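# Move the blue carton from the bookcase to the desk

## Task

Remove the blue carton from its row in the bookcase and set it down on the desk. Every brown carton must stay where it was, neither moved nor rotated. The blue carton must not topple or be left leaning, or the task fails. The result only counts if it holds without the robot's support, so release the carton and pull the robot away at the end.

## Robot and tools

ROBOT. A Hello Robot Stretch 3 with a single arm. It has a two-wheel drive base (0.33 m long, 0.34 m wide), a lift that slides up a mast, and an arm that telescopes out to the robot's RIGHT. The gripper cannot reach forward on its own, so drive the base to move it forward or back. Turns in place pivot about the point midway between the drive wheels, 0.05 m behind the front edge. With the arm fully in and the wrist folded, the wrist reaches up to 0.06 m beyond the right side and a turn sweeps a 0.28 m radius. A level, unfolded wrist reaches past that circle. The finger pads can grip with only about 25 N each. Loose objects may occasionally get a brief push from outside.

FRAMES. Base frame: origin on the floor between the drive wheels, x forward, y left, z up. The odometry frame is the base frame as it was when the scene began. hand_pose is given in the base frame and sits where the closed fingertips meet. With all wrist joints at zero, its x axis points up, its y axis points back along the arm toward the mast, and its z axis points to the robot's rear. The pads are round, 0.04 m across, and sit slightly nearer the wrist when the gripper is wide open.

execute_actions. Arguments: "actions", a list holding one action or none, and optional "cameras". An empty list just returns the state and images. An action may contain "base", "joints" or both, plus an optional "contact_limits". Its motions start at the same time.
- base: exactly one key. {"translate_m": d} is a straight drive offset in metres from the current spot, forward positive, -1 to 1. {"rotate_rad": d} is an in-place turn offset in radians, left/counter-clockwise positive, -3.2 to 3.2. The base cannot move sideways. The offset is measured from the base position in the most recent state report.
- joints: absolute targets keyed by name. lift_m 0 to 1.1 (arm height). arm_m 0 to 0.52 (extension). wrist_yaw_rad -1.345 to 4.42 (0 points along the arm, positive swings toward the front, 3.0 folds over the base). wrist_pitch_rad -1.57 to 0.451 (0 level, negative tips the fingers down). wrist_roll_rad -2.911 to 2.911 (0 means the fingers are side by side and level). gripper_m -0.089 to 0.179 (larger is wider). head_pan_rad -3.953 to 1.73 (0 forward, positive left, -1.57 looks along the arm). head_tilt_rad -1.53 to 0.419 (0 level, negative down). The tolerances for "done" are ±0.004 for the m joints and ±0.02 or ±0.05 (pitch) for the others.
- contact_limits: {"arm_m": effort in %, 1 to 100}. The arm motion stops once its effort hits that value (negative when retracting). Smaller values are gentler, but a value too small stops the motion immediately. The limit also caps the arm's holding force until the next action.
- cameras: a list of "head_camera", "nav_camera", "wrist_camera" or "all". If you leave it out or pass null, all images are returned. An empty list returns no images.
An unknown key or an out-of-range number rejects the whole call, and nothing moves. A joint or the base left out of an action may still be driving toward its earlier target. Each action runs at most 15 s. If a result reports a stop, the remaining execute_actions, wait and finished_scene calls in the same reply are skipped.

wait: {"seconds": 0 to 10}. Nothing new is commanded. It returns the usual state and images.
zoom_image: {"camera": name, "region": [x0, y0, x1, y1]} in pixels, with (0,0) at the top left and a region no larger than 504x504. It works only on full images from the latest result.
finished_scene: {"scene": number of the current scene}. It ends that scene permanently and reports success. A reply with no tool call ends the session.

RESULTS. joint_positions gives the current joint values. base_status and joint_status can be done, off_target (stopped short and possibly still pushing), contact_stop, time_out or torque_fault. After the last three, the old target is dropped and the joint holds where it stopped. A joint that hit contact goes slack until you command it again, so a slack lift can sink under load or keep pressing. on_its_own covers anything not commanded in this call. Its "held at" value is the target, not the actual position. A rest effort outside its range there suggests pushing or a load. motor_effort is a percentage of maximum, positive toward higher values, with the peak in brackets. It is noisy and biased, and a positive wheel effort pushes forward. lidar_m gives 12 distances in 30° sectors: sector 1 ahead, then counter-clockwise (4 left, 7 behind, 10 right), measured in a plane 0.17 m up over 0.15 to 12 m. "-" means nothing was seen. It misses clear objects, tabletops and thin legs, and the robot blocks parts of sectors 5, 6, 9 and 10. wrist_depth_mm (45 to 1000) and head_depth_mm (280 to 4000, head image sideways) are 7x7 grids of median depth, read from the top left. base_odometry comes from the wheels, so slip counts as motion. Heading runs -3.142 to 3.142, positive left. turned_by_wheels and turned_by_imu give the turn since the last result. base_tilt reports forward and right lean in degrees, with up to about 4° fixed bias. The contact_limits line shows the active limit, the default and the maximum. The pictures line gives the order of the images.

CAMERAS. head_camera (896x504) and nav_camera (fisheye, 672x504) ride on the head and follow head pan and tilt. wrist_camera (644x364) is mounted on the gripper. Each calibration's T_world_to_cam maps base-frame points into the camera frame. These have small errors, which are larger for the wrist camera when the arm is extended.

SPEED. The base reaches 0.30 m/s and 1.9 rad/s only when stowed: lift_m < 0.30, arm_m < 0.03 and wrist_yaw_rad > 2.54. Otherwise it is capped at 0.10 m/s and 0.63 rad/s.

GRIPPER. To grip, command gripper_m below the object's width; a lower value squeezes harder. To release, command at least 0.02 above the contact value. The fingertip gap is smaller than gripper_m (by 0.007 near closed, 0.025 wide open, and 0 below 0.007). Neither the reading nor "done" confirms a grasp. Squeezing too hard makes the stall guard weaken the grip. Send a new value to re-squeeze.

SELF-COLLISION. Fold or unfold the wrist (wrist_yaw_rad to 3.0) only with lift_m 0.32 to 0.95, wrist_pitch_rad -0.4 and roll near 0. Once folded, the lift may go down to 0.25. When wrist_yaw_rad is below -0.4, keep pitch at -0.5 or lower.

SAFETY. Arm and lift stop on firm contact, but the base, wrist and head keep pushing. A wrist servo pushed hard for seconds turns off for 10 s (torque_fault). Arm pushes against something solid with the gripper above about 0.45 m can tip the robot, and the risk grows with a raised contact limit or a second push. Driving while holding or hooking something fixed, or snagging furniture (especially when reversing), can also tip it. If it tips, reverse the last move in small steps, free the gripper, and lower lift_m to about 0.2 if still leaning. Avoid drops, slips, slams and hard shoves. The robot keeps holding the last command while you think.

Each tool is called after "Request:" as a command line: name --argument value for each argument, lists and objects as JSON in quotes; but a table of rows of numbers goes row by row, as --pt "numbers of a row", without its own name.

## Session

Request:
execute_actions --actions '[]'

Scene clock: 0.00 s.
base_odometry: x=+0.000 y=+0.000 heading=+0.000 (m, m, rad; odometry frame)
turned_by_wheels: +0.000 (rad since the last result)
turned_by_imu: +0.000 (rad since the last result)
base_tilt: forward=-1.0 right=-0.4 (deg)
lidar_m: 1.59 2.40 1.97 2.27 2.32 2.03 2.64 2.09 2.05 1.51 1.35 1.35
head_depth_mm: 1393 1412 1421 1435 1439 1459 1469 / 1529 1529 1539 1557 1578 1596 1608 / 1694 1704 1721 1754 1762 1783 1795 / 1837 1924 1936 1972 2000 2015 1976 / 1867 2213 2267 2308 2341 2366 2088 / 1852 2539 2617 2597 2654 2625 2089 / 1836 2445 2486 2485 2486 2502 2118
base_status: not commanded
joint_positions: lift_m=+0.305 arm_m=+0.002 wrist_yaw_rad=+2.858 wrist_pitch_rad=-0.493 wrist_roll_rad=-0.011 gripper_m=+0.037 head_pan_rad=-0.007 head_tilt_rad=-0.005
joint_status: not commanded
motor_effort: left_wheel=+0 right_wheel=-1 lift_m=+33 arm_m=-1 wrist_yaw_rad=+0 wrist_pitch_rad=+6 wrist_roll_rad=+0 gripper_m=+0 head_pan_rad=+0 head_tilt_rad=+2 (%)
hand_pose: x=+0.0387 y=+0.0585 z=+0.3015 quat_wxyz=(+0.268, +0.699, +0.076, +0.658) (m; base frame)
wrist_depth_mm: - - - - - - - / - - - - - - - / - 782 774 788 786 780 790 / 651 662 654 635 648 643 646 / 547 - 573 547 543 548 536 / 475 - - 468 464 482 468 / - - - 422 412 416 417
pictures: head_camera (sideways: a quarter turn clockwise sets it upright), nav_camera (sideways: a quarter turn counterclockwise sets it upright), wrist_camera
camera_calibration (this result's frames):
head_camera: T_world_to_cam=[[-0.0336104, 0.0498426, -0.998191, 1.31789], [0.0122004, 0.998702, 0.0494573, -0.0643828], [0.999361, -0.0105161, -0.0341749, -0.0062329], [0, 0, 0, 1]] pos_world=[0.0513093, -0.00145343, 1.31848]
nav_camera: T_world_to_cam=[[-0.0245197, 0.0300658, 0.999247, -1.25977], [-0.00247546, -0.999546, 0.0300141, 0.0188578], [0.999696, -0.00173766, 0.024583, -0.0795841], [0, 0, 0, 1]] pos_world=[0.0487176, 0.0565869, 1.26021]
wrist_camera: T_world_to_cam=[[0.94403, -0.329801, 0.00617291, -0.0279615], [-0.212007, -0.620979, -0.754611, 0.298459], [0.252704, 0.711067, -0.656143, 0.314212], [0, 0, 0, 1]] pos_world=[0.0102692, -0.0473107, 0.431561]
Images, in order (width x height): head_camera 896x504, nav_camera 672x504, wrist_camera 644x364.

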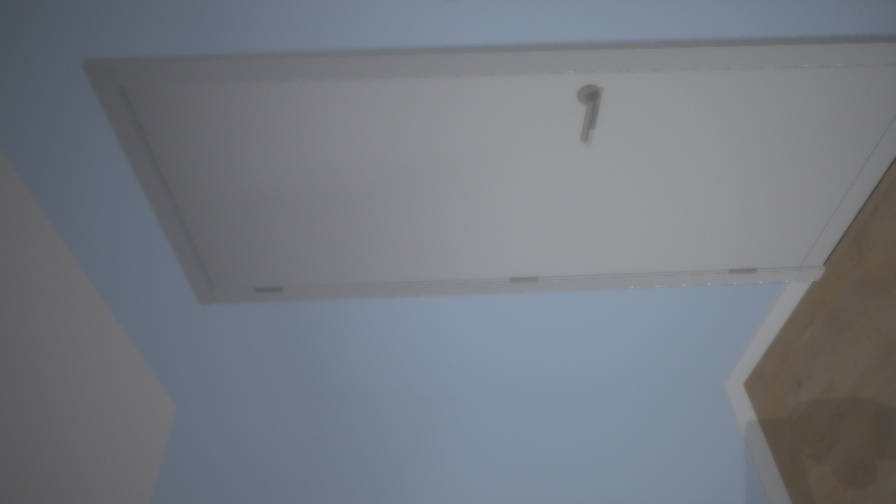

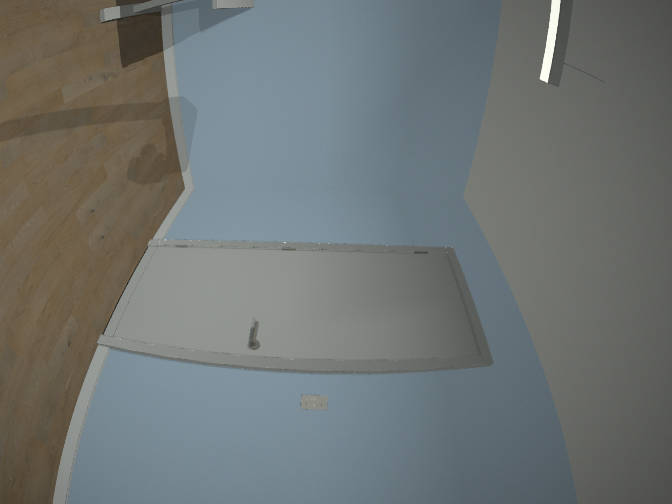

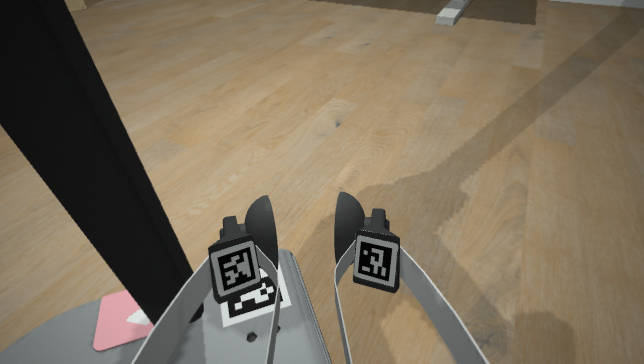

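Request:
execute_actions --actions '[{"base":{"rotate_rad":-2.4},"joints":{"lift_m":0.28,"head_tilt_rad":-0.4}}]' --cameras '["head_camera","nav_camera"]'

Scene clock: 3.30 s.
base_odometry: x=+0.000 y=+0.000 heading=-2.400 (m, m, rad; odometry frame)
turned_by_wheels: -2.400 (rad since the last result)
turned_by_imu: -2.394 (rad since the last result)
base_tilt: forward=-1.0 right=-0.4 (deg)
lidar_m: 2.04 1.86 1.39 1.35 1.41 1.94 1.97 2.42 2.27 2.07 2.52 2.12
head_depth_mm: 2013 2156 2286 2548 2208 1652 1336 / 2009 2167 2296 2251 2213 1674 1340 / 2005 2163 2305 2288 2227 1675 1348 / 2006 2176 2267 2287 2244 1690 1350 / 1998 2175 2345 2575 2256 1693 1357 / 2013 2172 2355 2575 2276 1701 1363 / 2010 2167 2366 2605 2256 1710 1370
base_status: done
joint_positions: lift_m=+0.281 arm_m=+0.002 wrist_yaw_rad=+2.858 wrist_pitch_rad=-0.493 wrist_roll_rad=-0.011 gripper_m=+0.037 head_pan_rad=-0.007 head_tilt_rad=-0.396
joint_status: all done
motor_effort: left_wheel=+3(17) right_wheel=-3(8) lift_m=+15(33) arm_m=-1(1) wrist_yaw_rad=+1(0) wrist_pitch_rad=+6(6) wrist_roll_rad=+0(0) gripper_m=-1(0) head_pan_rad=+0(1) head_tilt_rad=-2(29) (%)
hand_pose: x=+0.0387 y=+0.0584 z=+0.2769 quat_wxyz=(+0.268, +0.699, +0.076, +0.658) (m; base frame)
wrist_depth_mm: - - - - - - - / - 961 959 986 960 950 947 / - 750 746 730 758 738 740 / 603 607 618 615 601 594 602 / 521 - 543 534 520 510 517 / 462 - - 447 436 442 445 / - - - 409 393 391 395
pictures: head_camera (sideways: a quarter turn clockwise sets it upright), nav_camera (sideways: a quarter turn counterclockwise sets it upright)
camera_calibration (this result's frames):
head_camera: T_world_to_cam=[[-0.411476, 0.052632, -0.9099, 1.20476], [0.0306794, 0.998565, 0.0438869, -0.0572194], [0.910904, -0.00985674, -0.4125, 0.48673], [0, 0, 0, 1]] pos_world=[0.0541207, -0.0014739, 1.2995]
nav_camera: T_world_to_cam=[[0.35818, 0.0272404, 0.933255, -1.17569], [0.0085992, -0.999628, 0.0258774, 0.0241902], [0.933613, -0.0012435, -0.358281, 0.419179], [0, 0, 0, 1]] pos_world=[0.0295488, 0.0567286, 1.24678]
Images, in order (width x height): head_camera 896x504, nav_camera 672x504.

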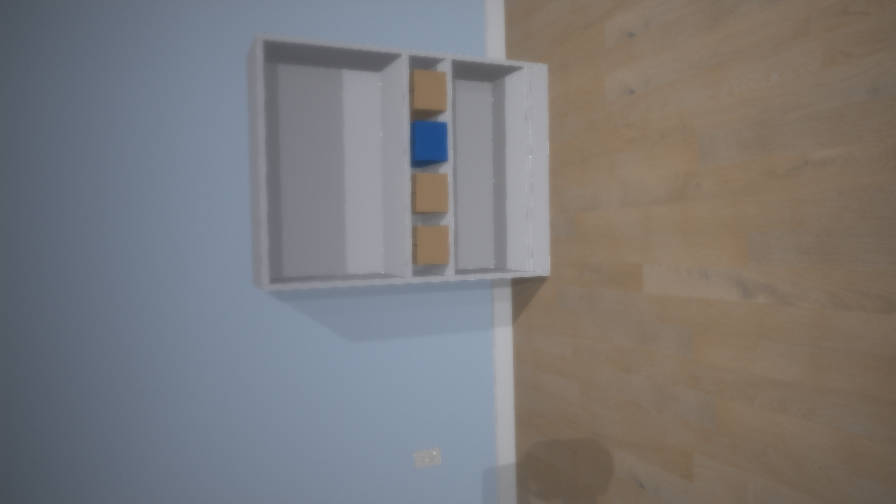

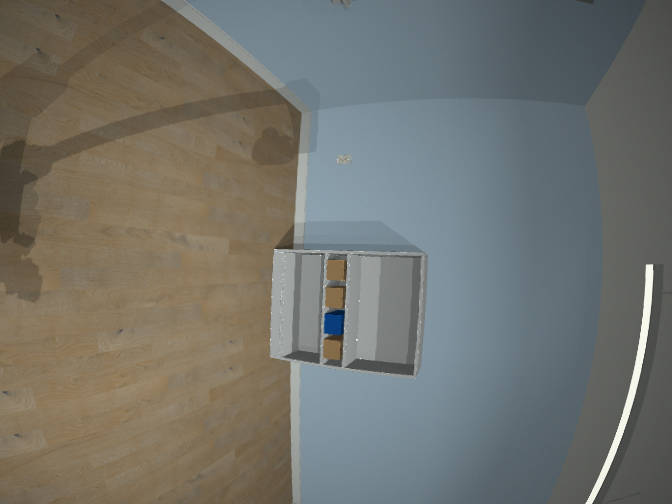

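Request:
execute_actions --actions '[{"base":{"rotate_rad":-0.275}}]' --cameras '[]'

Request:
execute_actions --actions '[{"base":{"translate_m":1.0}}]' --cameras '[]'

Request:
execute_actions --actions '[{"base":{"translate_m":0.44}}]' --cameras '[]'

Request:
execute_actions --actions '[{"base":{"rotate_rad":1.845},"joints":{"head_pan_rad":-1.57,"head_tilt_rad":-0.85,"lift_m":0.36,"wrist_pitch_rad":-0.4,"gripper_m":0.1}}]' --cameras '[]'

Request:
execute_actions --actions '[{"joints":{"wrist_yaw_rad":0}}]' --cameras '[]'

Request:
execute_actions --actions '[{"joints":{"wrist_pitch_rad":0,"gripper_m":0.16}}]' --cameras '["head_camera","wrist_camera"]'

Scene clock: 5.47 s.
base_odometry: x=+0.000 y=+0.000 heading=-2.675 (m, m, rad; odometry frame)
turned_by_wheels: -0.275 (rad since the last result)
turned_by_imu: -0.274 (rad since the last result)
base_tilt: forward=-1.0 right=-0.4 (deg)
lidar_m: 2.12 2.04 1.55 1.35 1.35 1.54 2.40 1.96 2.42 2.07 2.04 2.70
head_depth_mm: 2305 2492 2714 2886 2196 1667 1335 / 2218 2408 2599 2844 2219 1676 1341 / 2149 2329 2534 2741 2235 1680 1350 / 2091 2249 2313 2352 2239 1689 1356 / 2030 2199 2308 2306 2266 1700 1358 / 1975 2140 2236 2330 2264 1703 1359 / 1925 2075 2185 2378 2281 1706 1364
base_status: done
joint_positions: lift_m=+0.281 arm_m=+0.002 wrist_yaw_rad=+2.858 wrist_pitch_rad=-0.493 wrist_roll_rad=-0.011 gripper_m=+0.037 head_pan_rad=-0.007 head_tilt_rad=-0.396
joint_status: not commanded
motor_effort: left_wheel=+3(13) right_wheel=-3(9) lift_m=+14(14) arm_m=-1(0) wrist_yaw_rad=+0(0) wrist_pitch_rad=+6(6) wrist_roll_rad=+0(0) gripper_m=-1(0) head_pan_rad=+0(1) head_tilt_rad=-2(2) (%)
hand_pose: x=+0.0387 y=+0.0584 z=+0.2769 quat_wxyz=(+0.268, +0.699, +0.076, +0.658) (m; base frame)
wrist_depth_mm: - - - - - - - / - 957 962 976 984 938 922 / - 749 761 755 739 727 742 / 604 605 601 605 609 624 608 / 518 - 534 529 523 509 513 / 467 - - 441 433 440 437 / - - - 404 395 394 390
pictures: none
No camera images: the call's "cameras" was empty. Leave "cameras" out to get every camera's image.

Scene clock: 10.57 s.
base_odometry: x=-0.893 y=-0.450 heading=-2.675 (m, m, rad; odometry frame)
turned_by_wheels: +0.000 (rad since the last result)
turned_by_imu: +0.002 (rad since the last result)
base_tilt: forward=-1.0 right=-0.4 (deg)
lidar_m: 1.13 1.14 1.62 1.59 1.59 1.86 2.91 3.12 2.27 1.96 2.17 1.60
head_depth_mm: 1317 1422 1565 1715 1914 1663 1333 / 1273 1383 1507 1651 1833 1669 1339 / 1235 1338 1417 1358 1708 1564 1337 / 1205 1299 1355 1454 1310 1558 1351 / 1176 1267 1325 1413 1297 1512 1358 / 1142 1225 1288 1369 1305 1509 1366 / 1110 1191 1236 1334 1311 1471 1357
base_status: done
joint_positions: lift_m=+0.281 arm_m=+0.002 wrist_yaw_rad=+2.858 wrist_pitch_rad=-0.493 wrist_roll_rad=-0.011 gripper_m=+0.037 head_pan_rad=-0.007 head_tilt_rad=-0.396
joint_status: not commanded
motor_effort: left_wheel=+2(13) right_wheel=-2(7) lift_m=+15(15) arm_m=-1(1) wrist_yaw_rad=+1(0) wrist_pitch_rad=+6(6) wrist_roll_rad=+0(0) gripper_m=-1(1) head_pan_rad=+1(0) head_tilt_rad=-2(2) (%)
hand_pose: x=+0.0387 y=+0.0584 z=+0.2769 quat_wxyz=(+0.268, +0.699, +0.076, +0.658) (m; base frame)
wrist_depth_mm: - - - - - - 917 / - 955 993 922 931 954 851 / - 747 735 741 748 734 733 / 590 607 615 607 605 606 592 / 526 - 532 517 507 506 514 / 464 - - 444 430 445 448 / - - - 403 393 388 395
pictures: none
No camera images: the call's "cameras" was empty. Leave "cameras" out to get every camera's image.

Scene clock: 13.77 s.
base_odometry: x=-1.286 y=-0.648 heading=-2.675 (m, m, rad; odometry frame)
turned_by_wheels: +0.000 (rad since the last result)
turned_by_imu: +0.001 (rad since the last result)
base_tilt: forward=-0.9 right=-0.4 (deg)
lidar_m: 0.70 0.90 0.80 1.69 1.69 1.99 3.45 3.48 2.08 2.06 1.88 1.10
head_depth_mm: 897 968 1060 1167 1302 1472 1335 / 868 940 1025 1115 1237 1395 1340 / 844 912 978 756 905 895 1004 / 820 884 938 968 1059 929 928 / 797 856 918 771 1030 933 905 / 777 835 890 779 994 938 854 / 755 810 872 727 963 943 823
base_status: done
joint_positions: lift_m=+0.281 arm_m=+0.002 wrist_yaw_rad=+2.858 wrist_pitch_rad=-0.493 wrist_roll_rad=-0.011 gripper_m=+0.037 head_pan_rad=-0.007 head_tilt_rad=-0.396
joint_status: not commanded
motor_effort: left_wheel=+2(14) right_wheel=-3(7) lift_m=+15(14) arm_m=+0(1) wrist_yaw_rad=+0(0) wrist_pitch_rad=+6(6) wrist_roll_rad=+0(0) gripper_m=-1(1) head_pan_rad=+0(0) head_tilt_rad=-2(2) (%)
hand_pose: x=+0.0387 y=+0.0584 z=+0.2769 quat_wxyz=(+0.268, +0.699, +0.076, +0.658) (m; base frame)
wrist_depth_mm: - - - - - 812 692 / - 949 993 936 867 731 689 / - 745 742 746 736 670 579 / 602 617 613 605 595 605 554 / 512 - 536 517 513 514 510 / 462 - - 448 426 444 444 / - - - 398 388 391 395
pictures: none
No camera images: the call's "cameras" was empty. Leave "cameras" out to get every camera's image.

Scene clock: 17.47 s.
base_odometry: x=-1.286 y=-0.648 heading=-0.830 (m, m, rad; odometry frame)
turned_by_wheels: +1.845 (rad since the last result)
turned_by_imu: +1.845 (rad since the last result)
base_tilt: forward=-1.0 right=-0.5 (deg)
lidar_m: 1.69 1.77 2.46 3.33 2.48 2.08 2.06 1.34 0.70 0.90 0.80 1.41
head_depth_mm: 637 856 914 986 1441 1252 1103 / 640 891 1041 981 1324 1252 1136 / 643 896 1044 984 1359 1259 1152 / 647 899 1044 985 1362 1259 1151 / 651 904 1050 991 1367 1263 1113 / 655 907 1056 998 1370 1268 1117 / 659 910 1059 996 1372 1271 1114
base_status: done
joint_positions: lift_m=+0.359 arm_m=+0.002 wrist_yaw_rad=+2.858 wrist_pitch_rad=-0.423 wrist_roll_rad=-0.011 gripper_m=+0.100 head_pan_rad=-1.563 head_tilt_rad=-0.840
joint_status: all done
motor_effort: left_wheel=-3(12) right_wheel=+2(8) lift_m=+51(52) arm_m=-1(1) wrist_yaw_rad=+1(0) wrist_pitch_rad=+10(11) wrist_roll_rad=+0(0) gripper_m=-1(99) head_pan_rad=-4(40) head_tilt_rad=-5(31) (%)
hand_pose: x=+0.0414 y=+0.0675 z=+0.3709 quat_wxyz=(+0.245, +0.701, +0.051, +0.667) (m; base frame)
wrist_depth_mm: - - - - - - - / - - - - - - - / - - - - - - - / 807 821 776 795 799 809 794 / 668 - 660 660 681 665 654 / 568 - 561 565 539 570 560 / 490 - - 491 484 491 489
pictures: none
No camera images: the call's "cameras" was empty. Leave "cameras" out to get every camera's image.

Scene clock: 19.90 s.
base_odometry: x=-1.286 y=-0.648 heading=-0.830 (m, m, rad; odometry frame)
turned_by_wheels: +0.000 (rad since the last result)
turned_by_imu: +0.000 (rad since the last result)
base_tilt: forward=-1.0 right=-0.4 (deg)
lidar_m: 1.70 1.77 2.47 3.32 2.48 2.07 2.06 1.34 0.70 0.90 0.80 1.40
head_depth_mm: 636 858 915 984 1449 1255 1106 / 639 892 1041 979 1329 1254 1132 / 642 896 1042 987 1360 1255 - / 646 898 1045 985 1362 1260 1112 / 650 901 1055 989 1367 1265 1112 / 656 903 1053 995 1370 1267 1116 / 661 908 1063 995 1374 1268 1116
base_status: not commanded
joint_positions: lift_m=+0.359 arm_m=+0.002 wrist_yaw_rad=+0.003 wrist_pitch_rad=-0.423 wrist_roll_rad=-0.011 gripper_m=+0.100 head_pan_rad=-1.563 head_tilt_rad=-0.840
joint_status: all done
motor_effort: left_wheel=-3(3) right_wheel=+1(1) lift_m=+51(51) arm_m=-1(2) wrist_yaw_rad=-2(3) wrist_pitch_rad=+10(10) wrist_roll_rad=+0(0) gripper_m=+0(0) head_pan_rad=-4(3) head_tilt_rad=-5(5) (%)
hand_pose: x=-0.0208 y=-0.3712 z=+0.3709 quat_wxyz=(+0.696, +0.151, -0.687, -0.147) (m; base frame)
wrist_depth_mm: 362 352 362 355 361 360 641 / 575 651 652 640 663 465 725 / 585 702 720 716 724 507 830 / 575 647 641 642 643 594 788 / 569 560 572 569 554 623 653 / 560 583 572 568 545 554 558 / 496 500 500 493 482 484 480
pictures: none
No camera images: the call's "cameras" was empty. Leave "cameras" out to get every camera's image.

Scene clock: 21.00 s.
base_odometry: x=-1.286 y=-0.648 heading=-0.830 (m, m, rad; odometry frame)
turned_by_wheels: +0.000 (rad since the last result)
turned_by_imu: +0.000 (rad since the last result)
base_tilt: forward=-1.0 right=-0.4 (deg)
lidar_m: 1.69 1.77 2.47 3.35 2.48 2.08 2.06 1.34 0.70 0.90 0.80 1.40
head_depth_mm: 637 858 914 983 1444 1255 1103 / 639 891 1034 981 1322 1256 1135 / 643 896 1043 987 1359 1260 - / 646 899 1047 987 1369 1260 1121 / 649 903 1054 993 1372 1268 1109 / 654 907 1059 993 1372 1266 1112 / 659 908 1057 998 1372 1269 1117
base_status: not commanded
joint_positions: lift_m=+0.359 arm_m=+0.002 wrist_yaw_rad=+0.003 wrist_pitch_rad=-0.027 wrist_roll_rad=-0.011 gripper_m=+0.140 head_pan_rad=-1.563 head_tilt_rad=-0.840
joint_status: gripper_m off_target (ended at +0.140, target +0.160); the others done
motor_effort: left_wheel=-3(3) right_wheel=+2(2) lift_m=+52(51) arm_m=-1(1) wrist_yaw_rad=-2(2) wrist_pitch_rad=+12(12) wrist_roll_rad=+0(0) gripper_m=+99(99) head_pan_rad=-4(4) head_tilt_rad=-5(5) (%)
hand_pose: x=-0.0206 y=-0.4029 z=+0.4670 quat_wxyz=(+0.711, +0.011, -0.703, -0.009) (m; base frame)
wrist_depth_mm: 589 596 603 591 584 471 656 / 513 484 567 401 378 376 664 / 396 389 392 384 388 390 721 / 408 409 408 406 406 410 746 / 544 691 698 706 703 434 766 / 545 - 744 721 729 576 797 / 539 599 598 588 591 535 701
pictures: head_camera (sideways: a quarter turn clockwise sets it upright), wrist_camera
camera_calibration (this result's frames):
head_camera: T_world_to_cam=[[0.0436504, 0.763096, -0.644809, 0.856408], [0.999045, -0.0321163, 0.0296225, -0.0445343], [0.00189597, -0.645487, -0.763769, 0.949243], [0, 0, 0, 1]] pos_world=[0.00530956, -0.0422283, 1.27854]
wrist_camera: T_world_to_cam=[[-0.998777, 0.0460547, -0.018007, -0.0024316], [0.0288525, 0.247009, -0.968584, 0.578868], [-0.04016, -0.967918, -0.248035, -0.107193], [0, 0, 0, 1]] pos_world=[-0.0234353, -0.246627, 0.534051]
Images, in order (width x height): head_camera 896x504, wrist_camera 644x364.

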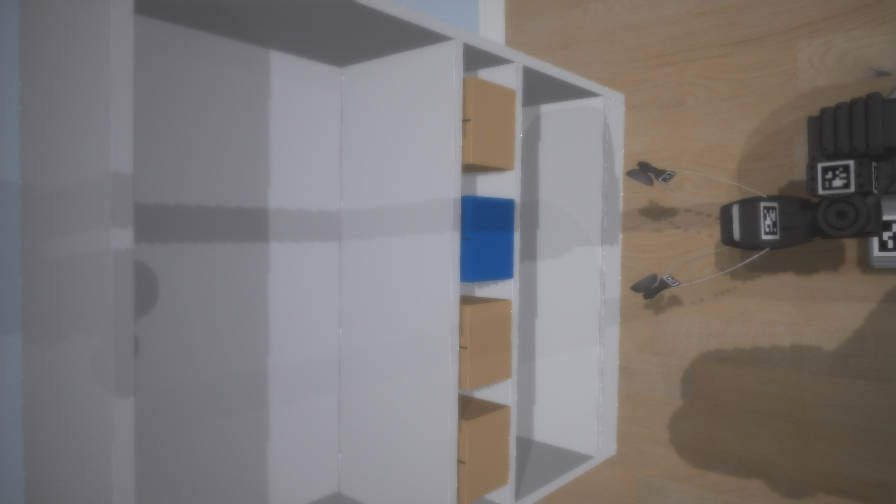

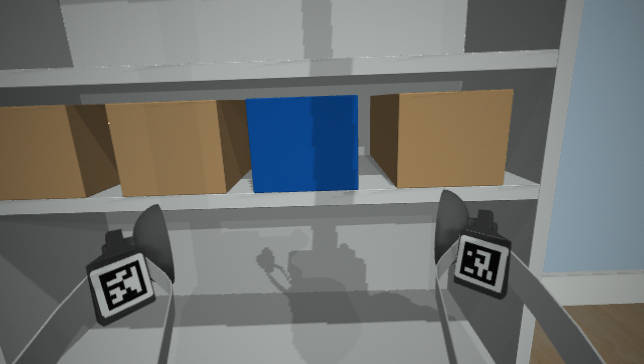

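Request:
execute_actions --actions '[{"base":{"rotate_rad":-0.025},"joints":{"gripper_m":0.17,"lift_m":0.37}}]' --cameras '[]'

Request:
execute_actions --actions '[{"base":{"translate_m":0.019},"joints":{"arm_m":0.19}}]' --cameras '["head_camera","wrist_camera"]'

Scene clock: 22.70 s.
base_odometry: x=-1.286 y=-0.648 heading=-0.855 (m, m, rad; odometry frame)
turned_by_wheels: -0.025 (rad since the last result)
turned_by_imu: -0.025 (rad since the last result)
base_tilt: forward=-1.1 right=-0.4 (deg)
lidar_m: 1.69 1.76 2.41 3.32 2.49 2.09 2.06 1.37 0.70 0.90 0.80 1.37
head_depth_mm: 637 850 853 1312 1450 1255 1107 / 639 898 1043 981 1340 1261 1138 / 643 897 1044 985 1361 1262 - / 647 894 1044 987 1367 1271 1129 / 651 897 1052 990 1367 1261 1112 / 655 901 1048 990 1366 1267 1112 / 660 901 1052 994 1356 1269 1115
base_status: done
joint_positions: lift_m=+0.369 arm_m=+0.002 wrist_yaw_rad=+0.003 wrist_pitch_rad=-0.026 wrist_roll_rad=-0.011 gripper_m=+0.170 head_pan_rad=-1.563 head_tilt_rad=-0.840
joint_status: all done
motor_effort: left_wheel=+0(4) right_wheel=-1(3) lift_m=+51(55) arm_m=-1(1) wrist_yaw_rad=-2(3) wrist_pitch_rad=+12(12) wrist_roll_rad=+0(0) gripper_m=+0(99) head_pan_rad=-4(3) head_tilt_rad=-5(5) (%)
hand_pose: x=-0.0207 y=-0.4029 z=+0.4774 quat_wxyz=(+0.711, +0.010, -0.703, -0.008) (m; base frame)
wrist_depth_mm: 575 595 597 595 597 441 680 / 510 607 604 606 597 385 720 / 395 386 386 386 388 398 742 / 399 402 404 407 409 412 752 / 545 690 700 691 699 575 784 / 517 720 726 717 723 536 826 / 577 631 617 617 596 576 717
pictures: none
No camera images: the call's "cameras" was empty. Leave "cameras" out to get every camera's image.

Scene clock: 25.33 s.
base_odometry: x=-1.273 y=-0.663 heading=-0.855 (m, m, rad; odometry frame)
turned_by_wheels: +0.000 (rad since the last result)
turned_by_imu: +0.000 (rad since the last result)
base_tilt: forward=-1.0 right=-0.4 (deg)
lidar_m: 1.67 1.74 2.39 3.35 2.49 2.10 2.08 1.37 0.71 0.90 0.79 1.37
head_depth_mm: 637 855 912 989 1442 1252 1099 / 641 898 1045 985 1344 1266 1129 / 642 896 1043 986 1340 1217 1124 / 647 899 1044 988 1369 1235 1130 / 650 898 1047 991 1370 1266 1114 / 655 902 1049 997 1366 1263 1115 / 660 902 1058 997 1353 1265 1113
base_status: done
joint_positions: lift_m=+0.369 arm_m=+0.190 wrist_yaw_rad=+0.002 wrist_pitch_rad=-0.025 wrist_roll_rad=-0.011 gripper_m=+0.170 head_pan_rad=-1.563 head_tilt_rad=-0.840
joint_status: all done
motor_effort: left_wheel=+1(6) right_wheel=-2(3) lift_m=+51(51) arm_m=+5(7) wrist_yaw_rad=-1(1) wrist_pitch_rad=+11(12) wrist_roll_rad=+0(0) gripper_m=-1(0) head_pan_rad=-4(4) head_tilt_rad=-5(5) (%)
hand_pose: x=-0.0210 y=-0.5901 z=+0.4774 quat_wxyz=(+0.711, +0.010, -0.703, -0.009) (m; base frame)
wrist_depth_mm: 422 421 429 426 429 415 294 / 197 197 217 247 293 321 246 / 205 217 207 204 248 209 208 / 210 216 212 214 252 215 216 / 222 226 223 223 254 227 225 / - 235 236 236 240 463 238 / 536 536 540 551 550 505 364
pictures: head_camera (sideways: a quarter turn clockwise sets it upright), wrist_camera
camera_calibration (this result's frames):
head_camera: T_world_to_cam=[[0.0437138, 0.763095, -0.644806, 0.856403], [0.999042, -0.0321995, 0.0296224, -0.0445341], [0.00184223, -0.645484, -0.763772, 0.949246], [0, 0, 0, 1]] pos_world=[0.00530604, -0.0422281, 1.27854]
wrist_camera: T_world_to_cam=[[-0.99871, 0.0474412, -0.0180926, 0.00687952], [0.0292063, 0.245288, -0.96901, 0.634449], [-0.0415331, -0.968289, -0.246357, -0.286928], [0, 0, 0, 1]] pos_world=[-0.0235763, -0.433778, 0.544226]
Images, in order (width x height): head_camera 896x504, wrist_camera 644x364.

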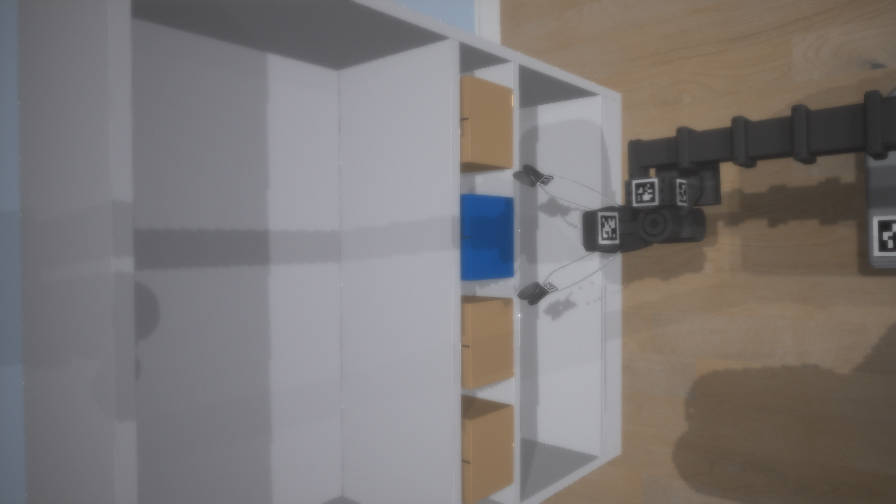

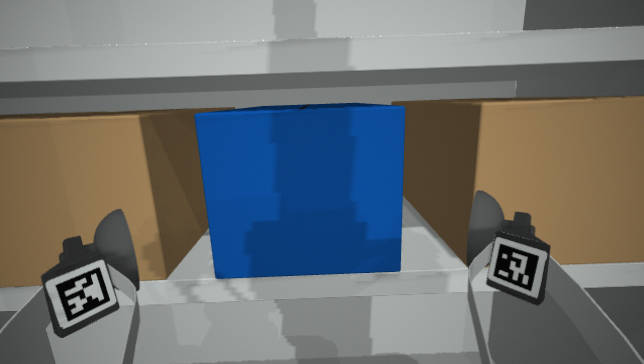

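Request:
execute_actions --actions '[{"joints":{"arm_m":0.235,"gripper_m":0.155}}]' --cameras '["head_camera","wrist_camera"]'

Request:
zoom_image --camera "head_camera" --region '[440,140,640,330]'

Scene clock: 27.17 s.
base_odometry: x=-1.273 y=-0.663 heading=-0.855 (m, m, rad; odometry frame)
turned_by_wheels: +0.000 (rad since the last result)
turned_by_imu: +0.000 (rad since the last result)
base_tilt: forward=-1.0 right=-0.5 (deg)
lidar_m: 1.67 1.74 2.38 3.34 2.49 2.10 2.08 1.37 0.71 0.90 0.79 1.37
head_depth_mm: 638 854 911 987 1443 1253 1104 / 638 896 1041 982 1340 1255 1120 / 644 899 1043 985 1380 1233 1135 / 646 898 1045 988 1374 1260 1133 / 650 897 1048 990 1369 1263 1112 / 654 900 1049 993 1370 1267 1115 / 660 901 1052 993 1355 1274 1119
base_status: not commanded
joint_positions: lift_m=+0.369 arm_m=+0.235 wrist_yaw_rad=+0.002 wrist_pitch_rad=-0.025 wrist_roll_rad=-0.011 gripper_m=+0.155 head_pan_rad=-1.563 head_tilt_rad=-0.840
joint_status: all done
motor_effort: left_wheel=+1(0) right_wheel=+0(1) lift_m=+52(52) arm_m=+5(6) wrist_yaw_rad=-1(1) wrist_pitch_rad=+11(11) wrist_roll_rad=+0(0) gripper_m=-1(100) head_pan_rad=-4(3) head_tilt_rad=-5(5) (%)
hand_pose: x=-0.0210 y=-0.6351 z=+0.4774 quat_wxyz=(+0.711, +0.010, -0.703, -0.009) (m; base frame)
wrist_depth_mm: 382 153 152 153 153 153 154 / 184 196 218 250 296 296 251 / 162 200 161 163 162 181 164 / 167 185 167 166 170 183 171 / 174 228 173 174 177 177 179 / 180 218 182 183 186 191 186 / 192 192 192 193 194 414 297
pictures: head_camera (sideways: a quarter turn clockwise sets it upright), wrist_camera
camera_calibration (this result's frames):
head_camera: T_world_to_cam=[[0.0437138, 0.763095, -0.644806, 0.856403], [0.999042, -0.0321995, 0.0296224, -0.0445341], [0.00184223, -0.645484, -0.763772, 0.949246], [0, 0, 0, 1]] pos_world=[0.00530604, -0.0422281, 1.27854]
wrist_camera: T_world_to_cam=[[-0.99871, 0.0474439, -0.0180925, 0.00901558], [0.0292069, 0.245287, -0.96901, 0.645488], [-0.0415357, -0.968289, -0.246357, -0.330506], [0, 0, 0, 1]] pos_world=[-0.0235766, -0.478783, 0.544226]
Images, in order (width x height): head_camera 896x504, wrist_camera 644x364.

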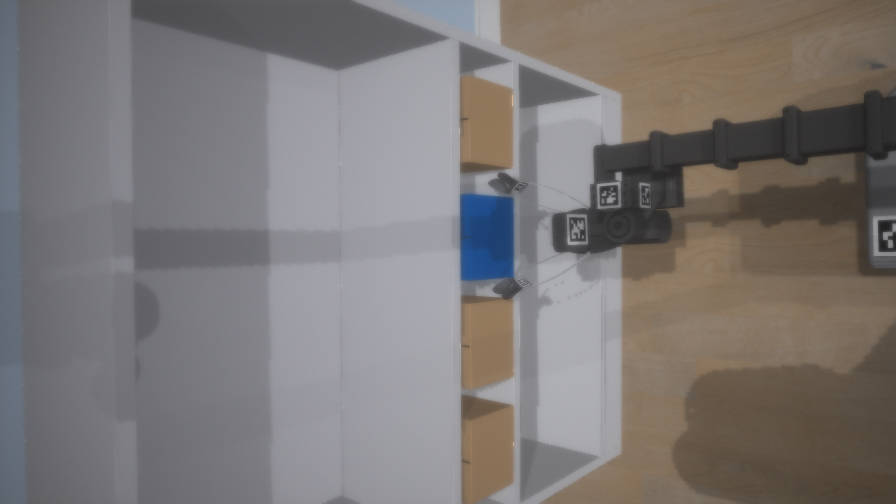

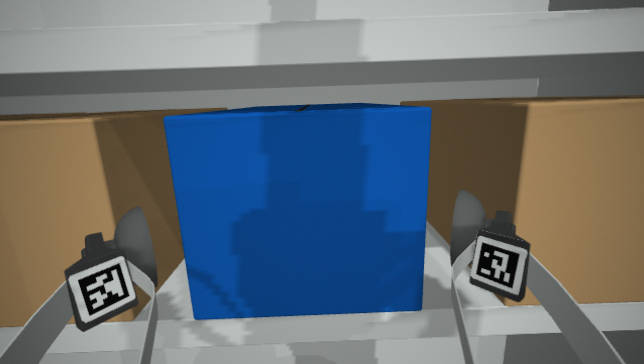

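Region (440, 140, 640, 330) of head_camera's 896x504 image, scaled by 2.520, with more detail than that image has; it fills the top 479 rows of this view, and the rest is white.

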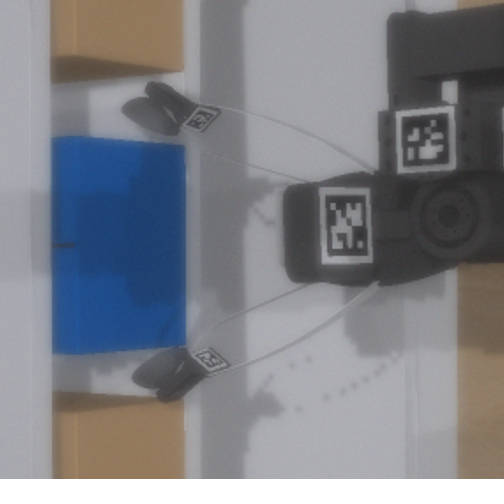

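Request:
execute_actions --actions '[{"base":{"translate_m":-0.003},"joints":{"gripper_m":0.147}}]' --cameras '[]'

Request:
execute_actions --actions '[{"joints":{"arm_m":0.275},"contact_limits":{"arm_m":12}}]' --cameras '["head_camera","wrist_camera"]'

Scene clock: 28.23 s.
base_odometry: x=-1.275 y=-0.660 heading=-0.855 (m, m, rad; odometry frame)
turned_by_wheels: +0.000 (rad since the last result)
turned_by_imu: +0.000 (rad since the last result)
base_tilt: forward=-1.0 right=-0.5 (deg)
lidar_m: 1.68 1.74 2.38 3.76 2.49 2.09 2.08 1.37 0.70 0.90 0.79 1.37
head_depth_mm: 636 855 905 987 1440 1251 1109 / 639 896 1045 984 1342 1261 1127 / 643 896 1045 985 1383 1231 1128 / 647 899 1044 991 1378 1262 1135 / 651 901 1049 988 1370 1266 1113 / 654 899 1050 995 1365 1268 1115 / 660 901 1052 997 1349 1271 1120
base_status: done
joint_positions: lift_m=+0.369 arm_m=+0.235 wrist_yaw_rad=+0.002 wrist_pitch_rad=-0.025 wrist_roll_rad=-0.011 gripper_m=+0.147 head_pan_rad=-1.563 head_tilt_rad=-0.840
joint_status: all done
motor_effort: left_wheel=+1(5) right_wheel=-1(6) lift_m=+52(51) arm_m=+5(5) wrist_yaw_rad=-2(1) wrist_pitch_rad=+11(11) wrist_roll_rad=+0(0) gripper_m=-1(100) head_pan_rad=-3(3) head_tilt_rad=-5(5) (%)
hand_pose: x=-0.0210 y=-0.6351 z=+0.4774 quat_wxyz=(+0.711, +0.010, -0.703, -0.009) (m; base frame)
wrist_depth_mm: 380 151 153 153 154 154 154 / 184 196 219 250 297 307 251 / 163 191 161 162 164 176 165 / 166 190 167 168 171 179 170 / 174 183 173 175 175 178 178 / 180 - 182 183 187 192 187 / 191 191 192 193 347 436 296
pictures: none
No camera images: the call's "cameras" was empty. Leave "cameras" out to get every camera's image.

Scene clock: 29.60 s.
base_odometry: x=-1.275 y=-0.660 heading=-0.855 (m, m, rad; odometry frame)
turned_by_wheels: +0.000 (rad since the last result)
turned_by_imu: +0.000 (rad since the last result)
base_tilt: forward=-0.9 right=-0.4 (deg)
lidar_m: 1.68 1.74 2.38 3.76 2.48 2.10 2.07 1.37 0.70 0.90 0.79 1.37
head_depth_mm: 636 857 904 986 1445 1250 1105 / 639 896 1043 982 1341 1255 1121 / 642 895 1046 985 1398 1233 1126 / 647 898 1046 990 1366 1263 1132 / 651 898 1049 993 1369 1263 1111 / 655 899 1051 993 1371 1268 1112 / 659 900 1053 997 1351 1264 1117
base_status: not commanded
joint_positions: lift_m=+0.369 arm_m=+0.274 wrist_yaw_rad=+0.002 wrist_pitch_rad=-0.025 wrist_roll_rad=-0.011 gripper_m=+0.147 head_pan_rad=-1.563 head_tilt_rad=-0.840
joint_status: all done
motor_effort: left_wheel=+1(1) right_wheel=-2(1) lift_m=+51(51) arm_m=+8(10) wrist_yaw_rad=-1(2) wrist_pitch_rad=+11(12) wrist_roll_rad=+0(0) gripper_m=-11(10) head_pan_rad=-3(3) head_tilt_rad=-5(5) (%)
contact_limits: arm_m 12 (drawing in: default 29, maximum 48; extending or still: default 39, maximum 65)
hand_pose: x=-0.0210 y=-0.6749 z=+0.4774 quat_wxyz=(+0.711, +0.010, -0.703, -0.009) (m; base frame)
wrist_depth_mm: 113 114 114 115 115 116 116 / 187 199 224 256 298 290 255 / 156 168 127 128 128 179 127 / 145 133 131 132 132 180 131 / 140 138 137 138 139 160 136 / - 144 143 144 145 190 142 / 147 161 150 151 153 161 149
pictures: head_camera (sideways: a quarter turn clockwise sets it upright), wrist_camera
camera_calibration (this result's frames):
head_camera: T_world_to_cam=[[0.0437147, 0.763095, -0.644806, 0.856403], [0.999042, -0.0322006, 0.0296224, -0.0445341], [0.00184154, -0.645484, -0.763772, 0.949246], [0, 0, 0, 1]] pos_world=[0.005306, -0.0422281, 1.27854]
wrist_camera: T_world_to_cam=[[-0.998704, 0.0475752, -0.0180915, 0.0109565], [0.0292382, 0.245284, -0.96901, 0.65524], [-0.0416633, -0.968283, -0.246357, -0.369003], [0, 0, 0, 1]] pos_world=[-0.0235895, -0.51854, 0.544226]
Images, in order (width x height): head_camera 896x504, wrist_camera 644x364.

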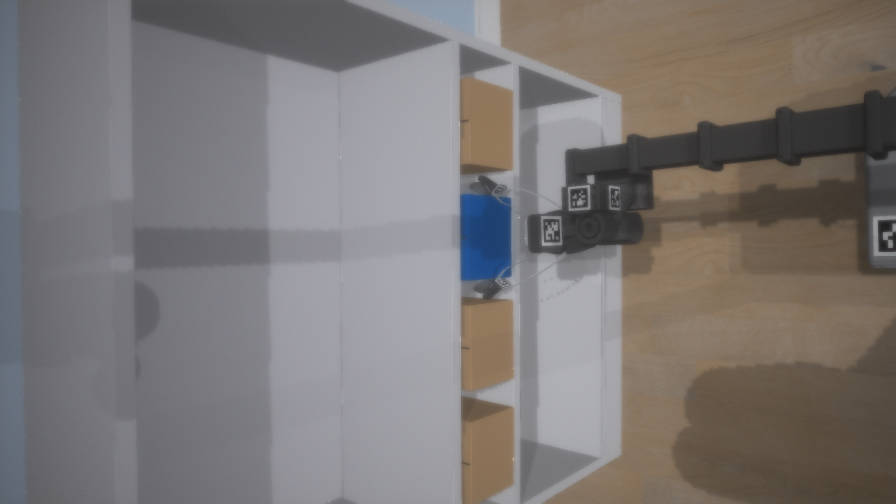

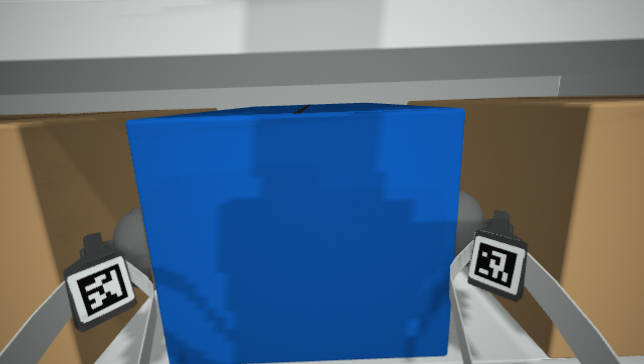

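Request:
execute_actions --actions '[{"joints":{"gripper_m":0.09}}]' --cameras '[]'

Request:
execute_actions --actions '[{"joints":{"arm_m":0.19}}]' --cameras '["head_camera","wrist_camera"]'

Scene clock: 31.10 s.
base_odometry: x=-1.275 y=-0.660 heading=-0.855 (m, m, rad; odometry frame)
turned_by_wheels: +0.000 (rad since the last result)
turned_by_imu: +0.000 (rad since the last result)
base_tilt: forward=-1.0 right=-0.5 (deg)
lidar_m: 1.68 1.74 2.38 3.78 2.50 2.10 2.08 1.37 0.71 0.90 0.79 1.37
head_depth_mm: 636 856 902 990 1441 1253 1110 / 641 897 1042 983 1340 1253 1124 / 643 897 1045 984 1397 1234 1131 / 646 899 1044 987 1369 1264 1130 / 650 900 1046 991 1370 1260 1113 / 654 899 1051 992 1368 1266 1116 / 659 900 1055 994 1345 1270 1120
base_status: not commanded
joint_positions: lift_m=+0.369 arm_m=+0.275 wrist_yaw_rad=+0.002 wrist_pitch_rad=-0.025 wrist_roll_rad=-0.011 gripper_m=+0.118 head_pan_rad=-1.563 head_tilt_rad=-0.840
joint_status: gripper_m off_target (ended at +0.118, target +0.090)
motor_effort: left_wheel=+1(1) right_wheel=-1(1) lift_m=+51(51) arm_m=+6(9) wrist_yaw_rad=-1(0) wrist_pitch_rad=+11(12) wrist_roll_rad=+0(0) gripper_m=-100(100) head_pan_rad=-3(4) head_tilt_rad=-5(5) (%)
hand_pose: x=-0.0209 y=-0.6751 z=+0.4774 quat_wxyz=(+0.711, +0.010, -0.703, -0.009) (m; base frame)
wrist_depth_mm: 113 114 114 114 115 115 116 / 188 199 223 258 301 290 256 / 156 167 127 128 128 179 127 / 144 132 131 132 132 179 131 / 140 138 138 137 138 159 136 / - 142 143 144 145 190 141 / 147 162 150 151 151 163 148
pictures: none
No camera images: the call's "cameras" was empty. Leave "cameras" out to get every camera's image.

Scene clock: 32.93 s.
base_odometry: x=-1.275 y=-0.660 heading=-0.855 (m, m, rad; odometry frame)
turned_by_wheels: +0.000 (rad since the last result)
turned_by_imu: +0.000 (rad since the last result)
base_tilt: forward=-1.0 right=-0.4 (deg)
lidar_m: 1.68 1.74 2.38 3.77 2.49 2.09 2.08 1.37 0.70 0.90 0.79 1.37
head_depth_mm: 636 855 904 989 1443 1257 1106 / 639 897 1045 981 1340 1258 1125 / 643 898 1043 981 1336 1216 1130 / 645 899 1045 965 1342 1237 1132 / 651 901 1050 993 1365 1262 1114 / 655 900 1052 994 1367 1268 1114 / 658 899 1053 996 1347 1269 1122
base_status: not commanded
joint_positions: lift_m=+0.369 arm_m=+0.190 wrist_yaw_rad=+0.002 wrist_pitch_rad=-0.025 wrist_roll_rad=-0.011 gripper_m=+0.091 head_pan_rad=-1.563 head_tilt_rad=-0.840
joint_status: all done
on_its_own: gripper_m moved -0.027 to your old target +0.090
motor_effort: left_wheel=+1(0) right_wheel=-1(1) lift_m=+51(51) arm_m=-6(7) wrist_yaw_rad=-1(1) wrist_pitch_rad=+11(11) wrist_roll_rad=+0(0) gripper_m=-66(100) head_pan_rad=-4(4) head_tilt_rad=-5(5) (%)
hand_pose: x=-0.0209 y=-0.5909 z=+0.4774 quat_wxyz=(+0.711, +0.010, -0.703, -0.009) (m; base frame)
wrist_depth_mm: 422 423 423 420 430 411 289 / 196 198 219 251 294 307 251 / 205 203 126 126 126 207 208 / 213 211 130 131 130 215 217 / 221 137 136 135 135 223 226 / 226 143 142 142 142 518 236 / 546 547 149 149 148 497 316
pictures: head_camera (sideways: a quarter turn clockwise sets it upright), wrist_camera
camera_calibration (this result's frames):
head_camera: T_world_to_cam=[[0.0437145, 0.763095, -0.644806, 0.856403], [0.999042, -0.0322004, 0.0296224, -0.0445341], [0.00184169, -0.645484, -0.763772, 0.949246], [0, 0, 0, 1]] pos_world=[0.00530601, -0.0422281, 1.27854]
wrist_camera: T_world_to_cam=[[-0.998716, 0.0473255, -0.0180949, 0.00687835], [0.0291801, 0.245291, -0.96901, 0.634639], [-0.0414204, -0.968294, -0.246357, -0.287676], [0, 0, 0, 1]] pos_world=[-0.0235649, -0.434551, 0.544226]
Images, in order (width x height): head_camera 896x504, wrist_camera 644x364.

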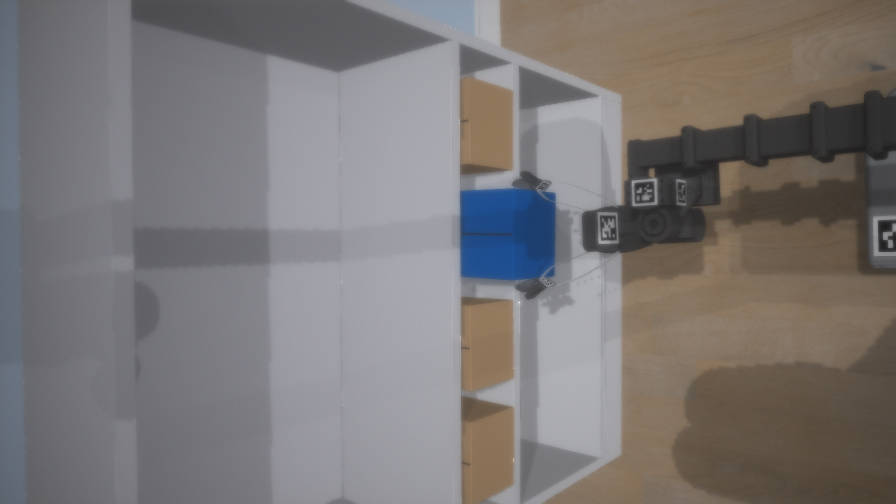

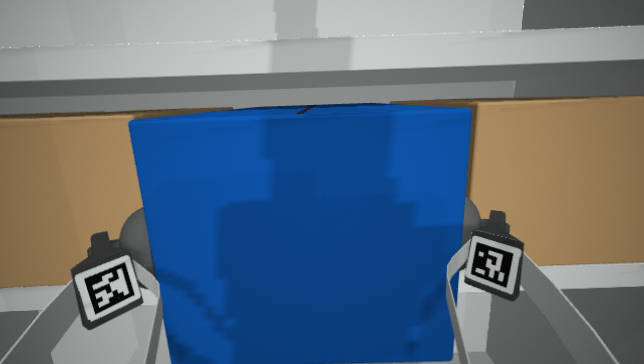

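Request:
execute_actions --actions '[{"joints":{"gripper_m":0.175}}]' --cameras '[]'

Request:
execute_actions --actions '[{"joints":{"gripper_m":0.175,"arm_m":0.13}}]' --cameras '[]'

Request:
execute_actions --actions '[{"joints":{"lift_m":0.57,"wrist_pitch_rad":-0.8,"gripper_m":0.165}}]' --cameras '[]'

Request:
execute_actions --actions '[{"joints":{"arm_m":0.30},"contact_limits":{"arm_m":12}}]' --cameras '["head_camera","wrist_camera"]'

Scene clock: 35.07 s.
base_odometry: x=-1.275 y=-0.660 heading=-0.855 (m, m, rad; odometry frame)
turned_by_wheels: +0.000 (rad since the last result)
turned_by_imu: +0.000 (rad since the last result)
base_tilt: forward=-1.0 right=-0.4 (deg)
lidar_m: 1.68 1.75 2.39 3.77 2.49 2.09 2.07 1.37 0.70 0.90 0.79 1.37
head_depth_mm: 636 854 904 988 1445 1256 1099 / 640 897 1043 981 1345 1253 1123 / 643 897 1047 980 1342 1217 1130 / 646 901 1046 962 1340 1238 1134 / 650 899 1050 990 1366 1264 1113 / 654 901 1048 994 1374 1267 1116 / 659 902 1055 994 1351 1269 1114
base_status: not commanded
joint_positions: lift_m=+0.369 arm_m=+0.190 wrist_yaw_rad=+0.002 wrist_pitch_rad=-0.025 wrist_roll_rad=-0.011 gripper_m=+0.155 head_pan_rad=-1.563 head_tilt_rad=-0.840
joint_status: gripper_m off_target (ended at +0.155, target +0.175)
motor_effort: left_wheel=+1(1) right_wheel=-1(1) lift_m=+51(51) arm_m=-6(6) wrist_yaw_rad=-1(2) wrist_pitch_rad=+12(11) wrist_roll_rad=+0(0) gripper_m=+100(99) head_pan_rad=-3(3) head_tilt_rad=-4(5) (%)
hand_pose: x=-0.0209 y=-0.5909 z=+0.4774 quat_wxyz=(+0.711, +0.010, -0.703, -0.009) (m; base frame)
wrist_depth_mm: 424 417 421 424 430 411 292 / 197 198 219 250 295 305 252 / 203 202 130 130 130 208 208 / 212 208 133 134 134 217 217 / 218 141 140 139 139 222 225 / 230 147 146 146 146 499 236 / 549 539 152 153 154 495 310
pictures: none
No camera images: the call's "cameras" was empty. Leave "cameras" out to get every camera's image.

Scene clock: 36.67 s.
base_odometry: x=-1.275 y=-0.660 heading=-0.855 (m, m, rad; odometry frame)
turned_by_wheels: +0.000 (rad since the last result)
turned_by_imu: +0.000 (rad since the last result)
base_tilt: forward=-1.0 right=-0.5 (deg)
lidar_m: 1.68 1.75 2.39 3.77 2.50 2.10 2.08 1.37 0.70 0.90 0.79 1.37
head_depth_mm: 637 856 903 989 1446 1249 1103 / 640 895 1043 983 1339 1256 1127 / 643 895 1049 982 1344 - 1128 / 646 901 1044 961 1346 1246 1130 / 650 900 1046 991 1370 1264 1114 / 654 900 1051 993 1367 1265 1113 / 657 901 1052 992 1347 1267 1116
base_status: not commanded
joint_positions: lift_m=+0.369 arm_m=+0.130 wrist_yaw_rad=+0.002 wrist_pitch_rad=-0.025 wrist_roll_rad=-0.011 gripper_m=+0.175 head_pan_rad=-1.563 head_tilt_rad=-0.840
joint_status: all done
motor_effort: left_wheel=+1(1) right_wheel=-2(1) lift_m=+51(51) arm_m=-6(6) wrist_yaw_rad=-1(1) wrist_pitch_rad=+11(11) wrist_roll_rad=+0(0) gripper_m=+0(99) head_pan_rad=-3(4) head_tilt_rad=-5(5) (%)
hand_pose: x=-0.0209 y=-0.5309 z=+0.4774 quat_wxyz=(+0.711, +0.010, -0.703, -0.009) (m; base frame)
wrist_depth_mm: 478 484 484 486 486 435 305 / 269 294 255 254 290 322 264 / 262 265 191 190 190 266 272 / 274 271 196 195 273 277 284 / 285 286 204 204 286 284 296 / - 583 580 212 601 525 313 / 576 599 601 612 608 496 366
pictures: none
No camera images: the call's "cameras" was empty. Leave "cameras" out to get every camera's image.

Scene clock: 39.33 s.
base_odometry: x=-1.275 y=-0.660 heading=-0.855 (m, m, rad; odometry frame)
turned_by_wheels: +0.000 (rad since the last result)
turned_by_imu: +0.000 (rad since the last result)
base_tilt: forward=-1.0 right=-0.4 (deg)
lidar_m: 1.68 1.74 2.39 3.78 2.49 2.09 2.07 1.37 0.70 0.90 0.79 1.37
head_depth_mm: 637 856 904 988 1440 1255 1116 / 639 897 1043 984 1352 - - / 642 899 1046 980 1365 1215 1130 / 646 897 1047 961 1341 1238 1131 / 650 898 1052 990 1365 1261 1113 / 655 903 1050 993 1371 1268 1117 / 659 899 1056 997 1345 1269 1113
base_status: not commanded
joint_positions: lift_m=+0.569 arm_m=+0.130 wrist_yaw_rad=+0.002 wrist_pitch_rad=-0.807 wrist_roll_rad=-0.011 gripper_m=+0.165 head_pan_rad=-1.563 head_tilt_rad=-0.840
joint_status: all done
motor_effort: left_wheel=+1(0) right_wheel=-1(1) lift_m=+52(56) arm_m=-6(6) wrist_yaw_rad=-2(1) wrist_pitch_rad=+3(10) wrist_roll_rad=+0(0) gripper_m=-1(100) head_pan_rad=-3(3) head_tilt_rad=-5(5) (%)
hand_pose: x=-0.0213 y=-0.4352 z=+0.5064 quat_wxyz=(+0.654, +0.280, -0.646, -0.276) (m; base frame)
wrist_depth_mm: 288 286 214 213 294 293 321 / 341 338 254 243 346 352 747 / 586 715 682 293 699 499 849 / 598 633 644 654 652 733 749 / 681 655 667 663 667 711 718 / 638 631 645 649 631 635 642 / 565 591 595 592 593 592 611
pictures: none
No camera images: the call's "cameras" was empty. Leave "cameras" out to get every camera's image.

Scene clock: 41.83 s.
base_odometry: x=-1.275 y=-0.660 heading=-0.855 (m, m, rad; odometry frame)
turned_by_wheels: +0.000 (rad since the last result)
turned_by_imu: +0.000 (rad since the last result)
base_tilt: forward=-0.9 right=-0.4 (deg)
lidar_m: 1.68 1.74 2.38 3.77 2.49 2.09 2.07 1.37 0.70 0.90 0.79 1.37
head_depth_mm: 636 856 903 988 1446 1249 1112 / 640 896 1043 979 1274 - - / 643 899 1047 982 1342 1258 1128 / 646 897 1051 967 1347 1262 1129 / 650 899 1047 990 1368 1265 1111 / 654 899 1050 997 1373 1264 1113 / 659 900 1055 997 1349 1271 1116
base_status: not commanded
joint_positions: lift_m=+0.569 arm_m=+0.300 wrist_yaw_rad=+0.002 wrist_pitch_rad=-0.807 wrist_roll_rad=-0.011 gripper_m=+0.165 head_pan_rad=-1.563 head_tilt_rad=-0.840
joint_status: all done
motor_effort: left_wheel=+0(1) right_wheel=+0(1) lift_m=+51(51) arm_m=+5(6) wrist_yaw_rad=-1(1) wrist_pitch_rad=+3(4) wrist_roll_rad=+0(0) gripper_m=-1(2) head_pan_rad=-3(3) head_tilt_rad=-5(5) (%)
contact_limits: arm_m 12 (drawing in: default 29, maximum 48; extending or still: default 39, maximum 65)
hand_pose: x=-0.0213 y=-0.6043 z=+0.5063 quat_wxyz=(+0.654, +0.280, -0.646, -0.276) (m; base frame)
wrist_depth_mm: 133 134 135 136 138 139 139 / 129 129 131 132 134 135 136 / 162 194 160 161 166 178 171 / 195 193 144 146 147 208 211 / 262 134 132 133 134 269 319 / 531 142 142 143 145 617 640 / 565 579 577 580 600 599 596
pictures: head_camera (sideways: a quarter turn clockwise sets it upright), wrist_camera
camera_calibration (this result's frames):
head_camera: T_world_to_cam=[[0.0437208, 0.763095, -0.644806, 0.856403], [0.999042, -0.0322086, 0.0296224, -0.0445341], [0.00183638, -0.645484, -0.763772, 0.949246], [0, 0, 0, 1]] pos_world=[0.00530566, -0.0422281, 1.27854]
wrist_camera: T_world_to_cam=[[-0.998667, 0.0466187, 0.0221763, -0.0131625], [0.0285667, 0.856839, -0.514792, 0.805457], [-0.0430005, -0.513472, -0.857028, 0.29041], [0, 0, 0, 1]] pos_world=[-0.0236664, -0.540416, 0.663824]
Images, in order (width x height): head_camera 896x504, wrist_camera 644x364.

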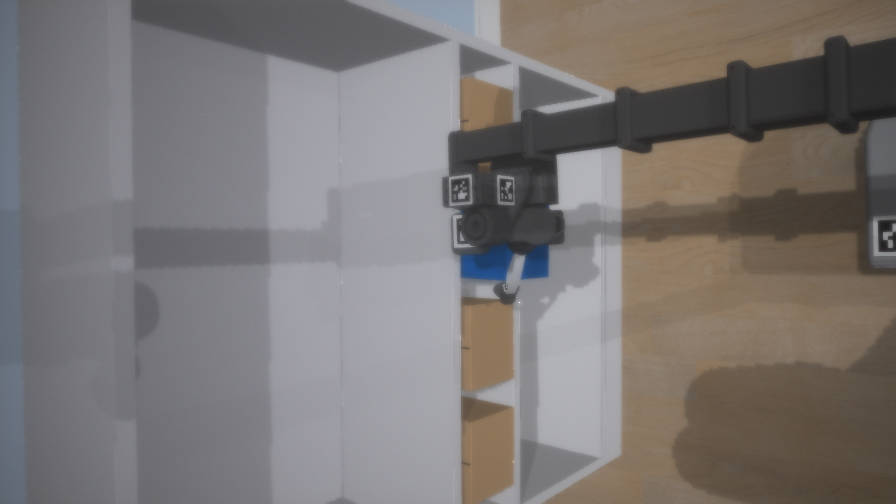

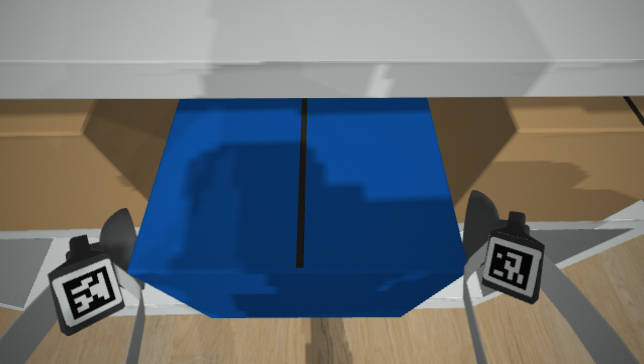

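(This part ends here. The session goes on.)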